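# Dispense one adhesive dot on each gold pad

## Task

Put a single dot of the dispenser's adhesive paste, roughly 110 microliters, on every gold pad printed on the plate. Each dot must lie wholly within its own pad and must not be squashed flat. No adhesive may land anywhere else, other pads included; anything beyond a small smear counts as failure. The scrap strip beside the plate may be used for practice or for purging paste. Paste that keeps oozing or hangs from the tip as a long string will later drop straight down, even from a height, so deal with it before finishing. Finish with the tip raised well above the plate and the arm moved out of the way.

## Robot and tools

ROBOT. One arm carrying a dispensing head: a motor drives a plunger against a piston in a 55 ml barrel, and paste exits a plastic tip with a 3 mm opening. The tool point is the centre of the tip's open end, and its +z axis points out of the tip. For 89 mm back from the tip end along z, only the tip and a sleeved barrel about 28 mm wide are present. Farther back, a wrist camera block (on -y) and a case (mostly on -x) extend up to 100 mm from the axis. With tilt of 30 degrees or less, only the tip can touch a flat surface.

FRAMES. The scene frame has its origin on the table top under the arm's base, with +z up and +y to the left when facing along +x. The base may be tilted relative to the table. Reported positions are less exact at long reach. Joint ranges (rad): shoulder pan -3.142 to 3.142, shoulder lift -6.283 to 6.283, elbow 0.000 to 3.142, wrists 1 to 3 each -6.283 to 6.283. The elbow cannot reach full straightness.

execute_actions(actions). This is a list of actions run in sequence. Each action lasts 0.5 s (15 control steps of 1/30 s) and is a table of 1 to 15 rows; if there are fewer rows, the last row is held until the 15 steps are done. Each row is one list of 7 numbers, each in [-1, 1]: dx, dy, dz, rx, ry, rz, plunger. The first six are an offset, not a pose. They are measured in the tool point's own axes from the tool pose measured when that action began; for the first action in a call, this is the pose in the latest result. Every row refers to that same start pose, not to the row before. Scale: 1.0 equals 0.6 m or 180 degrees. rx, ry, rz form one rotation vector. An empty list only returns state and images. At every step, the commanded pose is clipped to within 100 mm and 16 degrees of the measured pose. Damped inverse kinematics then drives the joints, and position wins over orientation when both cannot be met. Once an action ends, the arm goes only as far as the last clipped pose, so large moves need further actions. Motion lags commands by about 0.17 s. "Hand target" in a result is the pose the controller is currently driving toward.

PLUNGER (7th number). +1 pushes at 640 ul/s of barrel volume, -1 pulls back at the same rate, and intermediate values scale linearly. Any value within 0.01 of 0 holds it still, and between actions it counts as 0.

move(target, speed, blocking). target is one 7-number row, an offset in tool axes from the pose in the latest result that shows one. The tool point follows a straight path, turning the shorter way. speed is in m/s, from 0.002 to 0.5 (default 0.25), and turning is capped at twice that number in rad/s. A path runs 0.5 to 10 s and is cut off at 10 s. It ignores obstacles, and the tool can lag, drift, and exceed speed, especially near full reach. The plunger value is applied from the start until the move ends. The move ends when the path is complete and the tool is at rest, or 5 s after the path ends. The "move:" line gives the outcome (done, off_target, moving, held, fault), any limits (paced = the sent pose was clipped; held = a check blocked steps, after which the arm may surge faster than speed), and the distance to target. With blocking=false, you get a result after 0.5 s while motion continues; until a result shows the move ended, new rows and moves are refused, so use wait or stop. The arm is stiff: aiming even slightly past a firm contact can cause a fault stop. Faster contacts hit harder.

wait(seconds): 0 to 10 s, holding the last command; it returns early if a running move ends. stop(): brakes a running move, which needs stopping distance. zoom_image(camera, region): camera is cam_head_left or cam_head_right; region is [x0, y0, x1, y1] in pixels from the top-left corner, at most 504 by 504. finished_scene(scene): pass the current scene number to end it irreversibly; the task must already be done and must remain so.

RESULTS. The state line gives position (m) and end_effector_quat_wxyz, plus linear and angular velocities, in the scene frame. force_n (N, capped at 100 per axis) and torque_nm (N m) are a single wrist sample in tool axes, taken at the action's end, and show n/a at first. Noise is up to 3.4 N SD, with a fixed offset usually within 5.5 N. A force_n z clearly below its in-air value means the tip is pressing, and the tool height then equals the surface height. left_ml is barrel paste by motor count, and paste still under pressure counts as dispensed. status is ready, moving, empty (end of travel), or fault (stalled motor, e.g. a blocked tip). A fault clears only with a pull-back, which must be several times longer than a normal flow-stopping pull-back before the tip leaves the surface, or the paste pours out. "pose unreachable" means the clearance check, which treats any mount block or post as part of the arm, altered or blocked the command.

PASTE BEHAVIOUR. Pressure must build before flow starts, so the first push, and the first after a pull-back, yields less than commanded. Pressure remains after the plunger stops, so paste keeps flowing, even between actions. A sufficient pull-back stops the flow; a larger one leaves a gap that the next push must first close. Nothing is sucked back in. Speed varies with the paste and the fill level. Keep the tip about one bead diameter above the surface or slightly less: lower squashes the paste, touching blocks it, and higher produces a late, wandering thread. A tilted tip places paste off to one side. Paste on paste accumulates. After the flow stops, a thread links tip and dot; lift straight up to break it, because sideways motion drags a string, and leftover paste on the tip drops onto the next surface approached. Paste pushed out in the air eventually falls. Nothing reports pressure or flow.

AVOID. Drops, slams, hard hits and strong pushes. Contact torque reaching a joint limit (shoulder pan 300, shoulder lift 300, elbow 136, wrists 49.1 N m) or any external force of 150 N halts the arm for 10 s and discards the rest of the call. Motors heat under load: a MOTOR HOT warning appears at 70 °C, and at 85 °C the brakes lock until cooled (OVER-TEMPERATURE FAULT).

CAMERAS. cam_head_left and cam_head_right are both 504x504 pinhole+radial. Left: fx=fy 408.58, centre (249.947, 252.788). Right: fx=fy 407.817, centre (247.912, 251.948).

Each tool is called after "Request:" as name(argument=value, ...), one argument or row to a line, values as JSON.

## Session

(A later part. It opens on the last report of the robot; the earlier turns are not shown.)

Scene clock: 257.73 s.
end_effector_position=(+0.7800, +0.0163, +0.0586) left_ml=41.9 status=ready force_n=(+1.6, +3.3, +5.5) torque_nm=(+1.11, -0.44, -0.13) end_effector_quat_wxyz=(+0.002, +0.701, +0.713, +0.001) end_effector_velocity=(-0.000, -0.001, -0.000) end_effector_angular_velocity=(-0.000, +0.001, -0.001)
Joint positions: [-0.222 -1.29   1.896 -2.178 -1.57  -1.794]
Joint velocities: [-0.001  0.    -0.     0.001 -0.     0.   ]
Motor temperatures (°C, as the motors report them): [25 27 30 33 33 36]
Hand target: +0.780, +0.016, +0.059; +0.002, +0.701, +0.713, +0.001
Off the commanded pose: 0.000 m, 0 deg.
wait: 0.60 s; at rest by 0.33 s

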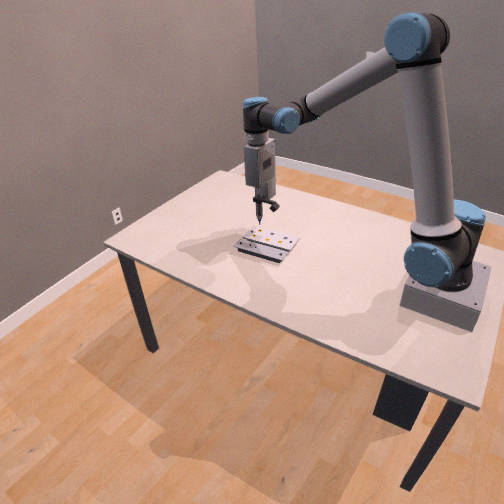

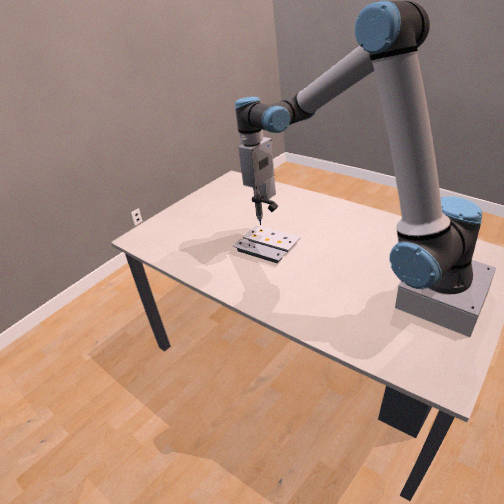

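Request:
move(
  target=[0.0718,-0.1060,0,0,0,0,0],
  speed=0.25,
)

Scene clock: 260.23 s.
end_effector_position=(+0.7158, +0.0582, +0.0584) left_ml=41.9 status=ready force_n=(+0.2, +2.3, +6.0) torque_nm=(+0.70, +0.10, -0.16) end_effector_quat_wxyz=(+0.002, +0.701, +0.713, +0.001) end_effector_velocity=(-0.002, +0.000, -0.000) end_effector_angular_velocity=(+0.001, +0.002, -0.002)
Joint positions: [-0.182 -1.381  2.015 -2.206 -1.57  -1.753]
Joint velocities: [-0.    -0.001  0.002  0.002  0.001  0.002]
Motor temperatures (°C, as the motors report them): [25 27 30 33 33 36]
Hand target: +0.716, +0.058, +0.058; +0.002, +0.701, +0.713, +0.001
Off the commanded pose: 0.000 m, 0 deg.
move: done

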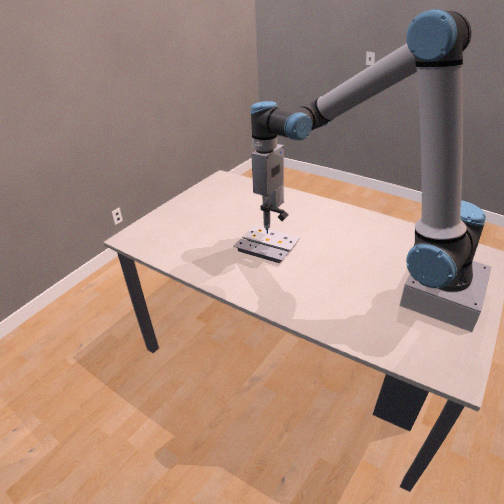

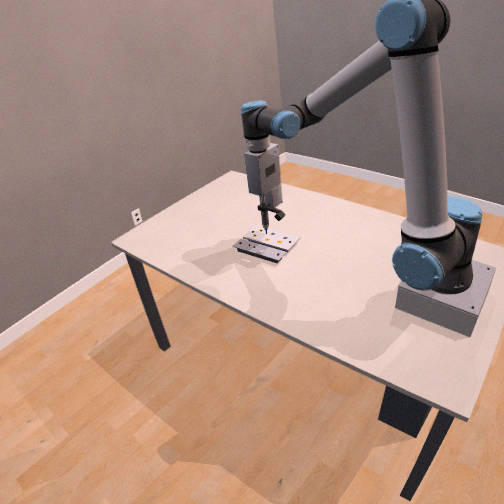

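Request:
execute_actions(
  actions=[
    [[0,0,0.008,0,0,0,0],[0,0,0.016,0,0,0,0],[0,0,0.025,0,0,0,0],[0,0,0.033,0,0,0,0],[0,0,0.039,0,0,0,0],[0,0,0.0427,0,0,0,0.984375]],
  ],
)

Request:
wait(
  seconds=10,
)

Request:
wait(
  seconds=10,
)

Request:
execute_actions(
  actions=[
    [[0,0,0,0,0,0,-1],[0,0,0,0,0,0,-1],[0,0,0,0,0,0,-1],[0,0,-0.002,0,0,0,-1],[0,0,-0.004,0,0,0,-0.6875],[0,0,-0.007,0,0,0,0],[0,0,-0.011,0,0,0,0],[0,0,-0.015,0,0,0,0],[0,0,-0.019,0,0,0,0],[0,0,-0.023,0,0,0,0],[0,0,-0.027,0,0,0,0],[0,0,-0.031,0,0,0,0],[0,0,-0.035,0,0,0,0],[0,0,-0.039,0,0,0,0],[0,0,-0.043,0,0,0,0]],
  ],
)

Request:
wait(
  seconds=0.6,
)

Request:
zoom_image(
  camera="cam_head_left",
  region=[253, 226, 281, 250],
)

Request:
zoom_image(
  camera="cam_head_right",
  region=[253, 226, 281, 250],
)

Scene clock: 265.73 s.
end_effector_position=(+0.7158, +0.0582, +0.0331) left_ml=41.7 status=moving force_n=(+3.1, +3.4, +5.4) torque_nm=(+1.12, -1.05, -0.09) end_effector_quat_wxyz=(+0.002, +0.701, +0.713, +0.001) end_effector_velocity=(+0.001, -0.000, -0.004) end_effector_angular_velocity=(+0.000, -0.002, -0.001)
Joint positions: [-0.181 -1.353  2.035 -2.254 -1.57  -1.753]
Joint velocities: [-0.001  0.005  0.003 -0.009  0.     0.   ]
Motor temperatures (°C, as the motors report them): [25 27 30 33 33 36]
Hand target: +0.716, +0.058, +0.033; +0.002, +0.701, +0.713, +0.001
Off the commanded pose: 0.000 m, 0 deg.

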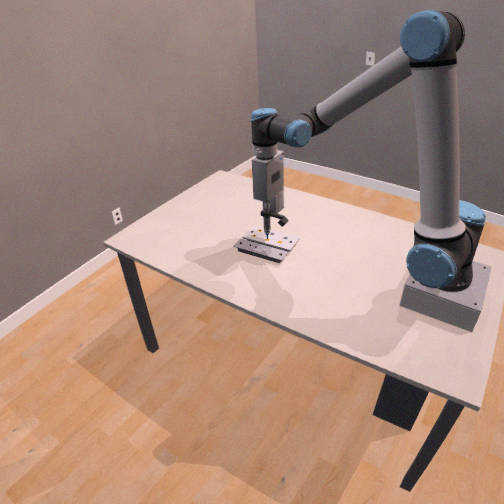

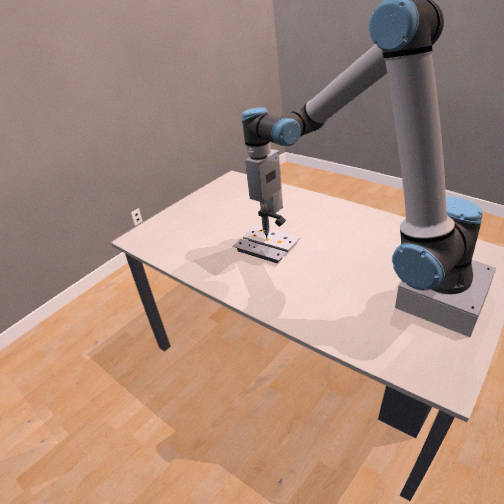

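Scene clock: 275.73 s.
end_effector_position=(+0.7158, +0.0582, +0.0328) left_ml=41.7 status=ready force_n=(+0.8, +0.8, +6.1) torque_nm=(+0.14, -0.12, -0.10) end_effector_quat_wxyz=(+0.002, +0.701, +0.713, +0.001) end_effector_velocity=(+0.000, +0.001, +0.000) end_effector_angular_velocity=(+0.000, -0.001, +0.002)
Joint positions: [-0.182 -1.353  2.036 -2.255 -1.57  -1.753]
Joint velocities: [ 0.001 -0.     0.    -0.001  0.    -0.   ]
Motor temperatures (°C, as the motors report them): [25 27 30 33 33 36]
Hand target: +0.716, +0.058, +0.033; +0.002, +0.701, +0.713, +0.001
Off the commanded pose: 0.000 m, 0 deg.
wait: 10.00 s; at rest by 0.20 s

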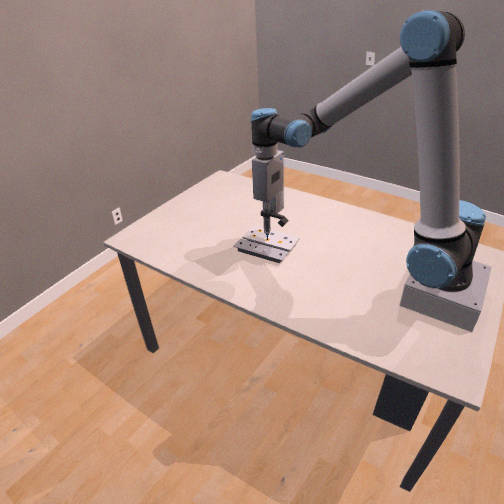

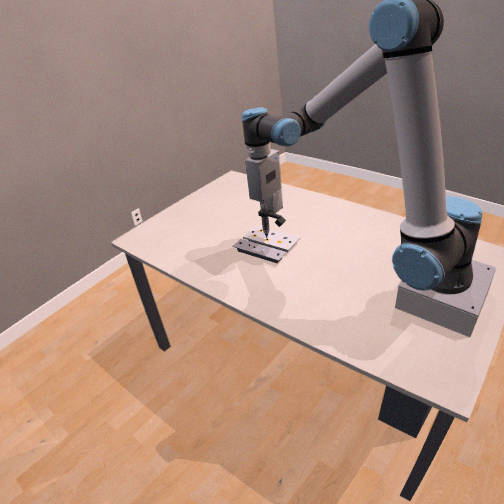

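Scene clock: 285.73 s.
end_effector_position=(+0.7158, +0.0582, +0.0328) left_ml=41.7 status=ready force_n=(+2.9, +4.0, +6.8) torque_nm=(+1.37, -0.91, -0.12) end_effector_quat_wxyz=(+0.002, +0.701, +0.713, +0.001) end_effector_velocity=(-0.000, -0.000, -0.001) end_effector_angular_velocity=(+0.000, +0.001, -0.000)
Joint positions: [-0.182 -1.353  2.036 -2.255 -1.57  -1.753]
Joint velocities: [-0.001  0.001  0.     0.    -0.    -0.   ]
Motor temperatures (°C, as the motors report them): [25 27 30 33 33 36]
Hand target: +0.716, +0.058, +0.033; +0.002, +0.701, +0.713, +0.001
Off the commanded pose: 0.000 m, 0 deg.
wait: 10.00 s; at rest by 0.17 s

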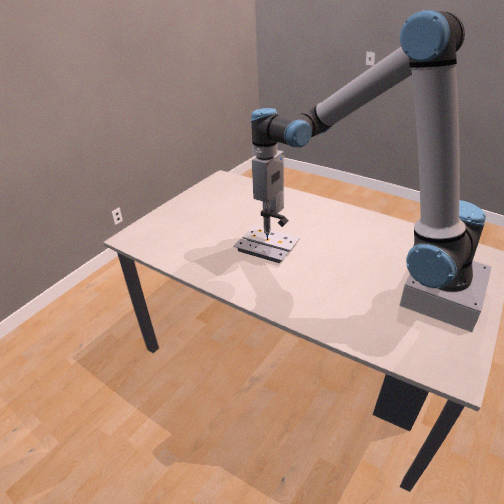

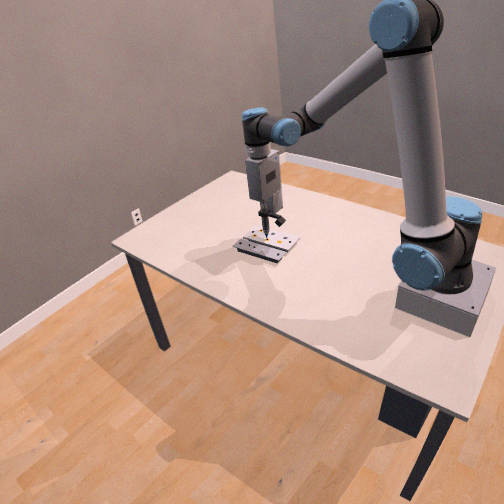

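Scene clock: 286.23 s.
end_effector_position=(+0.7158, +0.0582, +0.0501) left_ml=41.8 status=ready force_n=(+3.8, +2.8, +6.3) torque_nm=(+0.93, -1.24, -0.11) end_effector_quat_wxyz=(+0.002, +0.701, +0.713, +0.001) end_effector_velocity=(+0.001, +0.000, +0.070) end_effector_angular_velocity=(+0.000, -0.002, -0.000)
Joint positions: [-0.182 -1.372  2.022 -2.222 -1.57  -1.753]
Joint velocities: [-0.    -0.077 -0.056  0.132  0.001  0.   ]
Motor temperatures (°C, as the motors report them): [25 27 30 33 33 36]
Hand target: +0.716, +0.058, +0.058; +0.002, +0.701, +0.713, +0.001
Off the commanded pose: 0.008 m, 0 deg.

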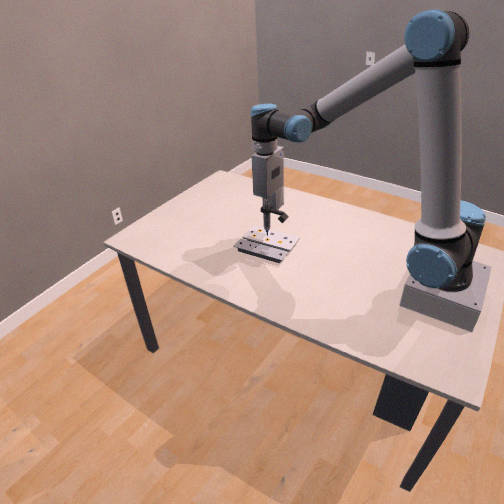

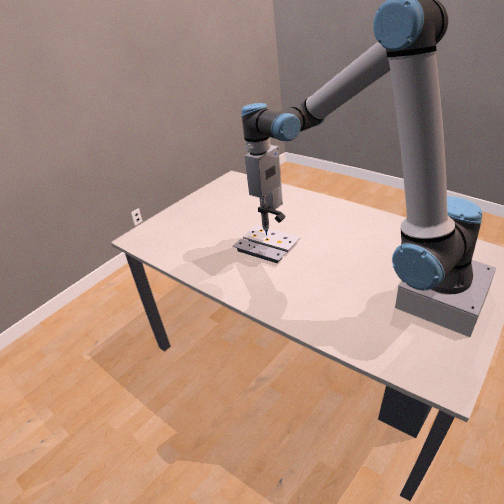

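Scene clock: 286.83 s.
end_effector_position=(+0.7158, +0.0582, +0.0584) left_ml=41.8 status=ready force_n=(+0.6, +2.8, +5.1) torque_nm=(+0.89, -0.08, -0.12) end_effector_quat_wxyz=(+0.002, +0.701, +0.713, +0.001) end_effector_velocity=(+0.001, -0.001, +0.000) end_effector_angular_velocity=(-0.000, -0.001, -0.002)
Joint positions: [-0.182 -1.381  2.016 -2.207 -1.57  -1.753]
Joint velocities: [-0.001 -0.    -0.    -0.001 -0.     0.001]
Motor temperatures (°C, as the motors report them): [25 27 30 33 33 36]
Hand target: +0.716, +0.058, +0.058; +0.002, +0.701, +0.713, +0.001
Off the commanded pose: 0.000 m, 0 deg.
wait: 0.60 s; at rest by 0.33 s

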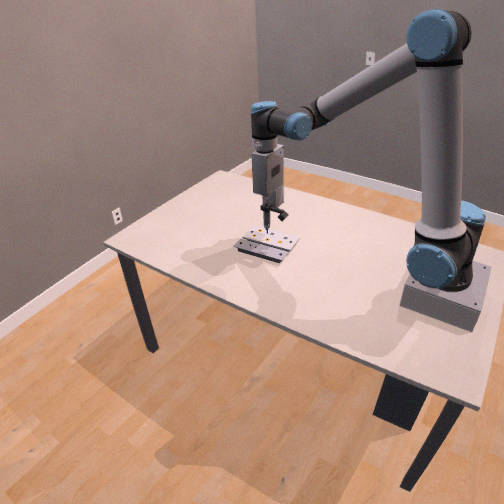

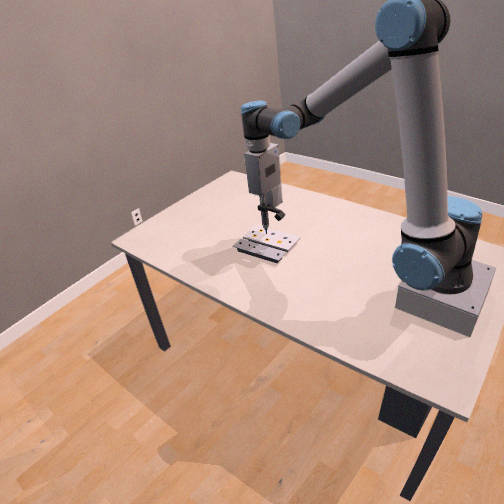

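Region (253, 226, 281, 250) of cam_head_left's 504x504 image, scaled by 18.000, with more detail than that image has; it fills the top 432 rows of this view, and the rest is white.

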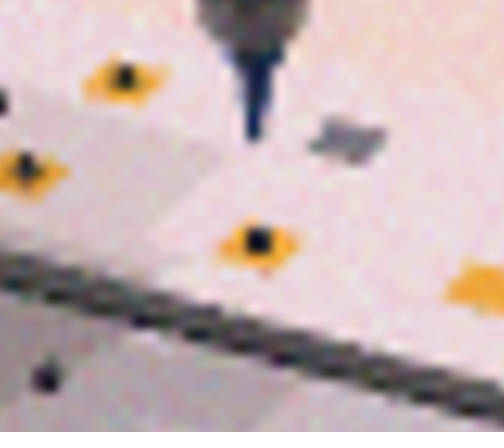

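Region (253, 226, 281, 250) of cam_head_right's 504x504 image, scaled by 18.000, with more detail than that image has; it fills the top 432 rows of this view, and the rest is white.

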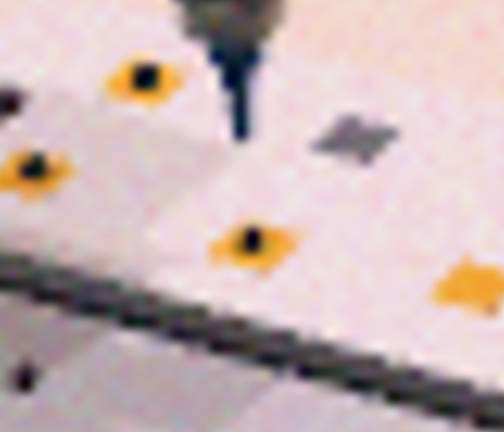

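Request:
move(
  target=[-0.01865,-0.0895,0,0,0,0,0],
  speed=0.25,
)

Scene clock: 289.30 s.
end_effector_position=(+0.6624, +0.0461, +0.0582) left_ml=41.8 status=ready force_n=(+1.2, +2.7, +4.4) torque_nm=(+0.85, -0.28, -0.14) end_effector_quat_wxyz=(+0.002, +0.701, +0.713, +0.001) end_effector_velocity=(-0.001, -0.000, +0.001) end_effector_angular_velocity=(-0.001, -0.001, +0.001)
Joint positions: [-0.214 -1.464  2.115 -2.223 -1.57  -1.785]
Joint velocities: [-0.001 -0.003  0.003 -0.    -0.001 -0.001]
Motor temperatures (°C, as the motors report them): [25 27 30 33 33 36]
Hand target: +0.662, +0.046, +0.058; +0.002, +0.701, +0.713, +0.001
Off the commanded pose: 0.000 m, 0 deg.
move: done

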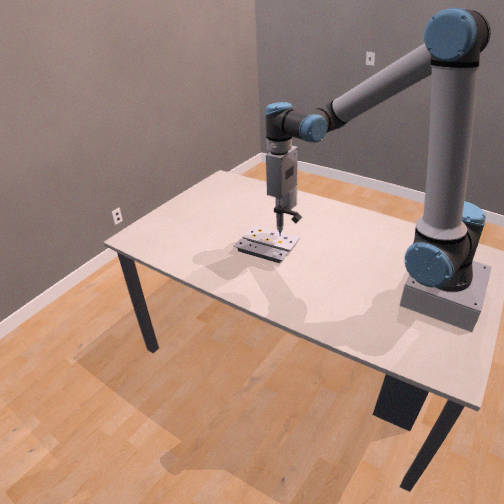

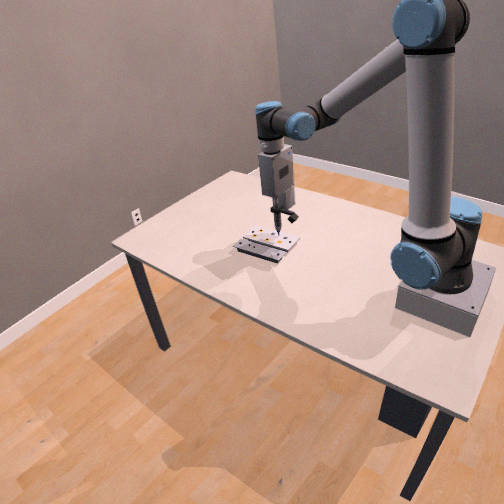

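Request:
execute_actions(
  actions=[
    [[0,0,0.008,0,0,0,0],[0,0,0.016,0,0,0,0],[0,0,0.025,0,0,0,0],[0,0,0.033,0,0,0,0],[0,0,0.039,0,0,0,0],[0,0,0.0426,0,0,0,0.984375]],
  ],
)

Request:
wait(
  seconds=10,
)

Request:
wait(
  seconds=10,
)

Request:
execute_actions(
  actions=[
    [[0,0,0,0,0,0,-1],[0,0,0,0,0,0,-1],[0,0,0,0,0,0,-1],[0,0,-0.002,0,0,0,-1],[0,0,-0.004,0,0,0,-1],[0,0,-0.007,0,0,0,-1],[0,0,-0.011,0,0,0,-1],[0,0,-0.015,0,0,0,0],[0,0,-0.019,0,0,0,0],[0,0,-0.024,0,0,0,0],[0,0,-0.029,0,0,0,0],[0,0,-0.034,0,0,0,0],[0,0,-0.039,0,0,0,0],[0,0,-0.044,0,0,0,0],[0,0,-0.049,0,0,0,0]],
  ],
)

Request:
wait(
  seconds=0.6,
)

Request:
zoom_image(
  camera="cam_head_left",
  region=[266, 228, 294, 252],
)

Request:
zoom_image(
  camera="cam_head_right",
  region=[266, 228, 294, 252],
)

Scene clock: 294.60 s.
end_effector_position=(+0.6624, +0.0460, +0.0330) left_ml=41.6 status=moving force_n=(+1.0, +2.5, +5.6) torque_nm=(+0.75, -0.26, -0.10) end_effector_quat_wxyz=(+0.002, +0.701, +0.713, +0.001) end_effector_velocity=(+0.001, +0.001, -0.004) end_effector_angular_velocity=(-0.000, -0.001, +0.001)
Joint positions: [-0.214 -1.434  2.136 -2.274 -1.57  -1.785]
Joint velocities: [ 0.001  0.006  0.003 -0.009  0.     0.   ]
Motor temperatures (°C, as the motors report them): [25 27 30 33 33 36]
Hand target: +0.662, +0.046, +0.033; +0.002, +0.701, +0.713, +0.001
Off the commanded pose: 0.000 m, 0 deg.

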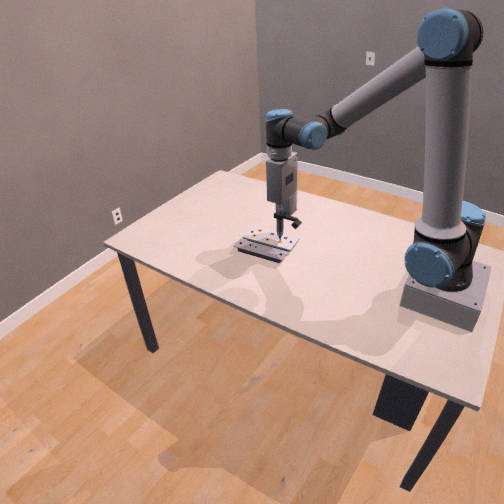

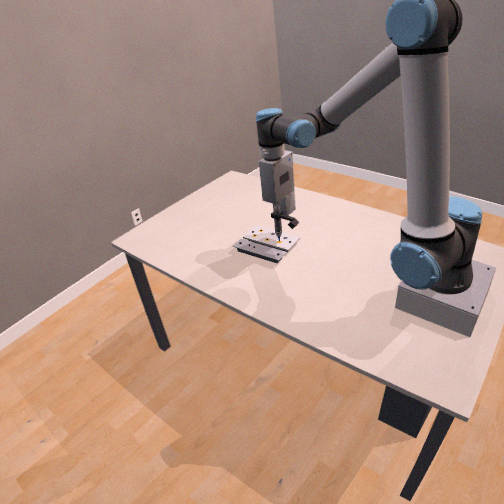

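Scene clock: 304.60 s.
end_effector_position=(+0.6624, +0.0461, +0.0327) left_ml=41.6 status=ready force_n=(+0.8, +2.5, +5.1) torque_nm=(+0.82, -0.17, -0.04) end_effector_quat_wxyz=(+0.002, +0.701, +0.713, +0.001) end_effector_velocity=(-0.001, +0.000, -0.000) end_effector_angular_velocity=(+0.000, +0.001, +0.000)
Joint positions: [-0.214 -1.434  2.137 -2.275 -1.57  -1.785]
Joint velocities: [ 0.    -0.     0.     0.002  0.     0.   ]
Motor temperatures (°C, as the motors report them): [25 27 30 33 33 36]
Hand target: +0.662, +0.046, +0.033; +0.002, +0.701, +0.713, +0.001
Off the commanded pose: 0.000 m, 0 deg.
wait: 10.00 s; at rest by 0.20 s

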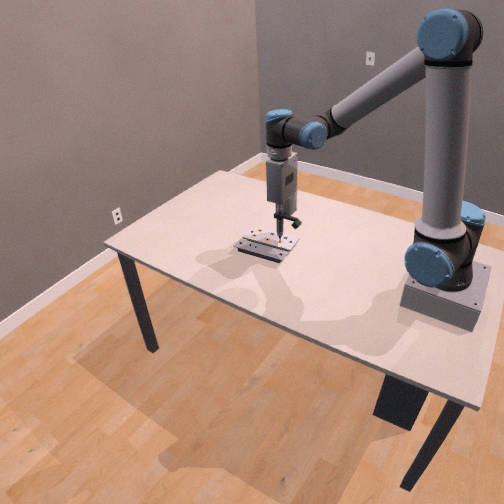

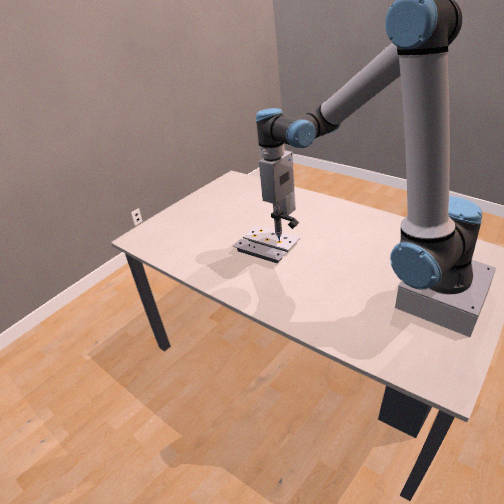

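Scene clock: 314.60 s.
end_effector_position=(+0.6624, +0.0461, +0.0327) left_ml=41.6 status=ready force_n=(+1.4, +3.2, +5.0) torque_nm=(+1.11, -0.44, -0.09) end_effector_quat_wxyz=(+0.002, +0.701, +0.713, +0.001) end_effector_velocity=(-0.000, -0.001, -0.001) end_effector_angular_velocity=(+0.000, +0.001, -0.002)
Joint positions: [-0.214 -1.434  2.137 -2.275 -1.57  -1.785]
Joint velocities: [-0.002  0.001  0.    -0.    -0.     0.001]
Motor temperatures (°C, as the motors report them): [25 27 30 33 33 36]
Hand target: +0.662, +0.046, +0.033; +0.002, +0.701, +0.713, +0.001
Off the commanded pose: 0.000 m, 0 deg.
wait: 10.00 s; at rest by 0.17 s

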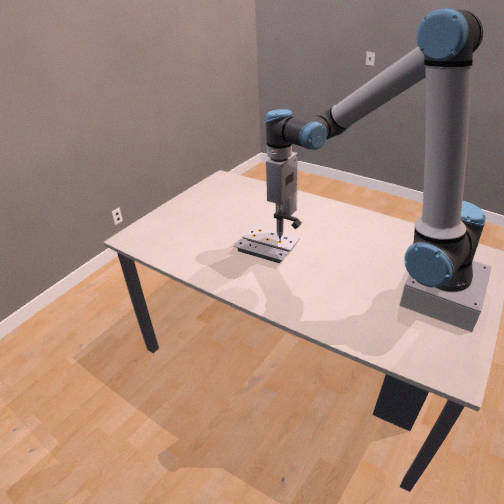

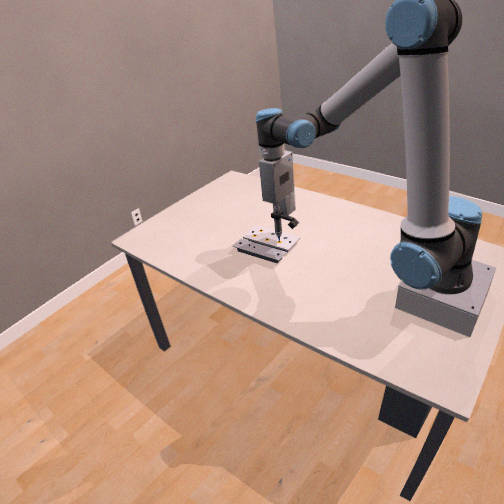

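Scene clock: 315.10 s.
end_effector_position=(+0.6624, +0.0461, +0.0516) left_ml=41.7 status=ready force_n=(+0.7, +3.7, +5.2) torque_nm=(+1.26, -0.07, -0.11) end_effector_quat_wxyz=(+0.002, +0.701, +0.713, +0.001) end_effector_velocity=(+0.001, -0.000, +0.085) end_effector_angular_velocity=(-0.001, -0.003, +0.000)
Joint positions: [-0.214 -1.457  2.121 -2.237 -1.57  -1.785]
Joint velocities: [ 0.    -0.101 -0.073  0.17  -0.    -0.   ]
Motor temperatures (°C, as the motors report them): [25 27 30 33 33 36]
Hand target: +0.662, +0.046, +0.062; +0.002, +0.701, +0.713, +0.001
Off the commanded pose: 0.010 m, 0 deg.

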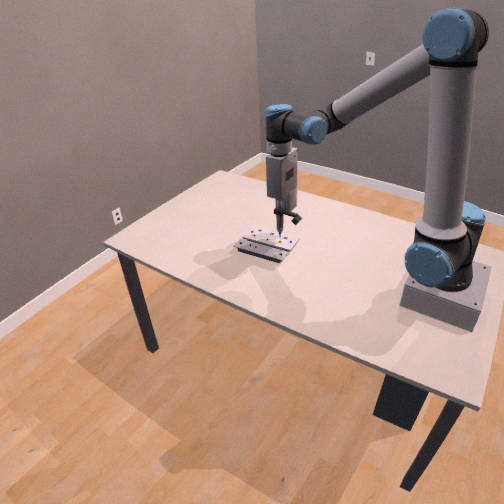

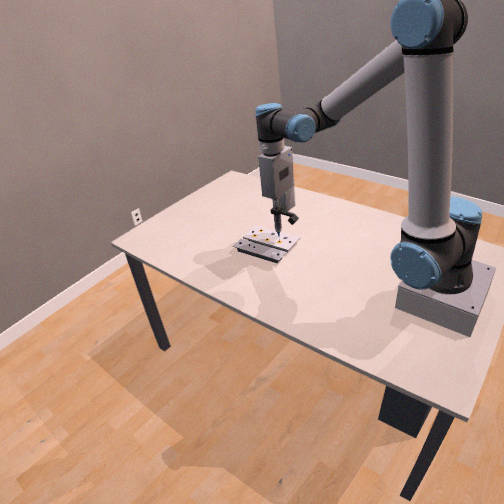

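Scene clock: 315.70 s.
end_effector_position=(+0.6624, +0.0461, +0.0618) left_ml=41.7 status=ready force_n=(-0.6, +4.1, +6.3) torque_nm=(+1.30, +0.41, -0.16) end_effector_quat_wxyz=(+0.002, +0.701, +0.713, +0.001) end_effector_velocity=(+0.001, +0.000, +0.001) end_effector_angular_velocity=(+0.000, -0.002, -0.000)
Joint positions: [-0.214 -1.469  2.112 -2.216 -1.57  -1.785]
Joint velocities: [-0.    -0.001 -0.    -0.001  0.001  0.   ]
Motor temperatures (°C, as the motors report them): [25 27 30 33 33 36]
Hand target: +0.662, +0.046, +0.062; +0.002, +0.701, +0.713, +0.001
Off the commanded pose: 0.000 m, 0 deg.
wait: 0.60 s; at rest by 0.33 s

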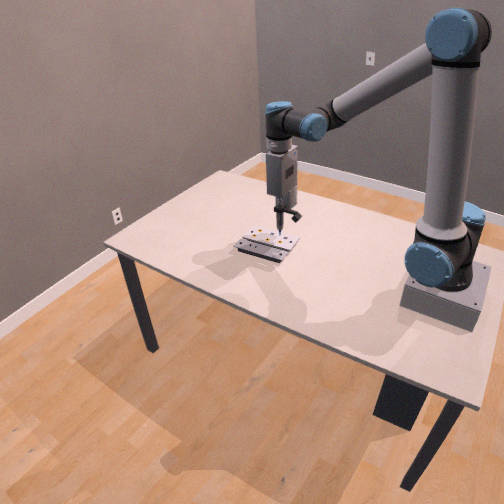

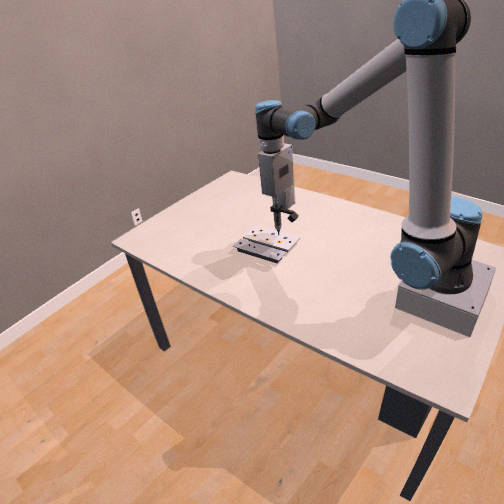

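Region (266, 228, 294, 252) of cam_head_left's 504x504 image, scaled by 18.000, with more detail than that image has; it fills the top 432 rows of this view, and the rest is white.

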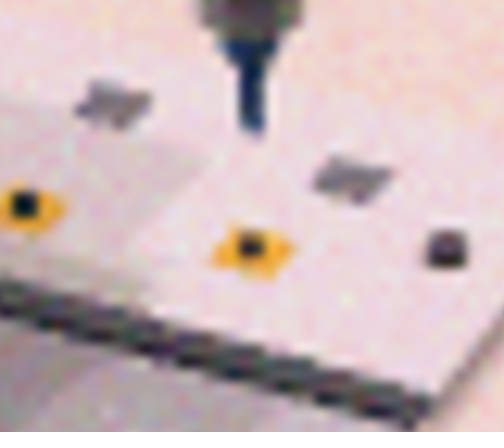

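Region (266, 228, 294, 252) of cam_head_right's 504x504 image, scaled by 18.000, with more detail than that image has; it fills the top 432 rows of this view, and the rest is white.

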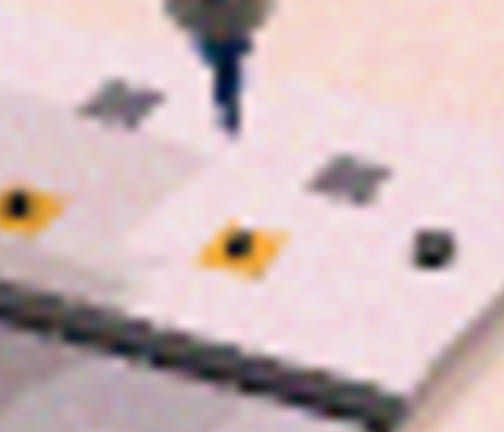

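Request:
move(
  target=[0.128,0.0232,-0.247,0,0,0,0],
  speed=0.3,
)

Request:
zoom_image(
  camera="cam_head_left",
  region=[232, 200, 302, 265],
)

Scene clock: 319.07 s.
end_effector_position=(+0.6745, +0.1231, +0.2098) left_ml=41.7 status=ready force_n=(+3.8, +2.7, +3.9) torque_nm=(+0.90, -1.26, -0.09) end_effector_quat_wxyz=(+0.002, +0.701, +0.713, +0.001) end_effector_velocity=(+0.000, -0.000, +0.001) end_effector_angular_velocity=(-0.000, +0.001, -0.001)
Joint positions: [-0.094 -1.561  1.914 -1.927 -1.57  -1.666]
Joint velocities: [-0.     0.    -0.003  0.003 -0.     0.001]
Motor temperatures (°C, as the motors report them): [25 27 30 33 33 36]
Hand target: +0.675, +0.123, +0.210; +0.002, +0.701, +0.713, +0.001
Off the commanded pose: 0.000 m, 0 deg.
move: done

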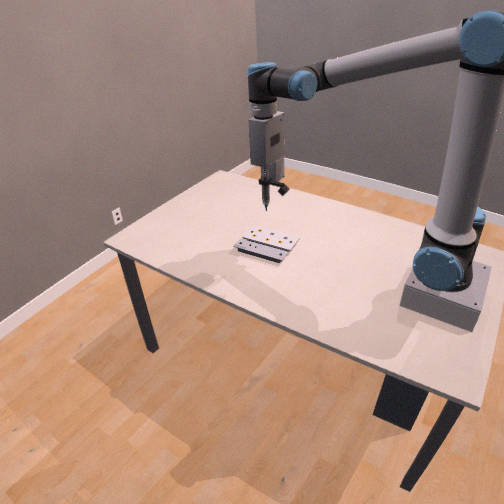

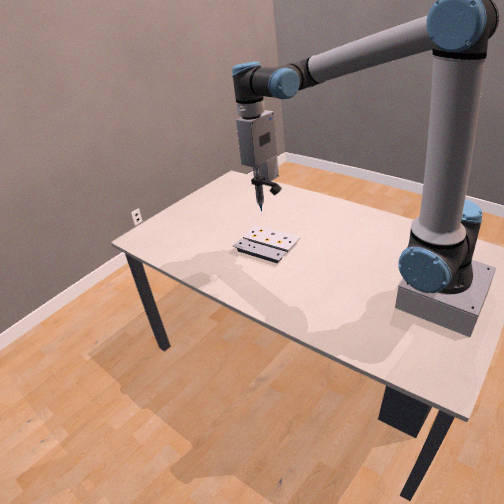

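Region (232, 200, 302, 265) of cam_head_left's 504x504 image, scaled by 7.200, with more detail than that image has; it fills the top 468 rows of this view, and the rest is white.

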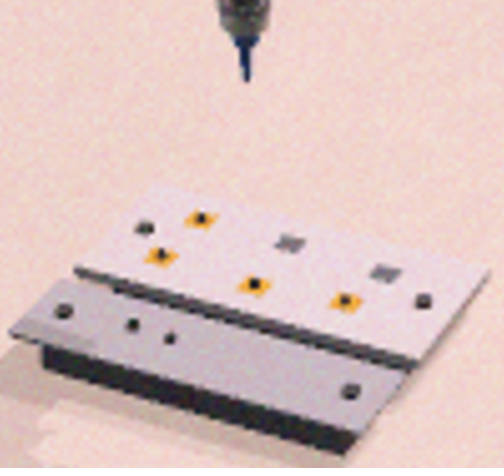

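Request:
finished_scene(
  scene=2,
)

The scene is finished: the task was done.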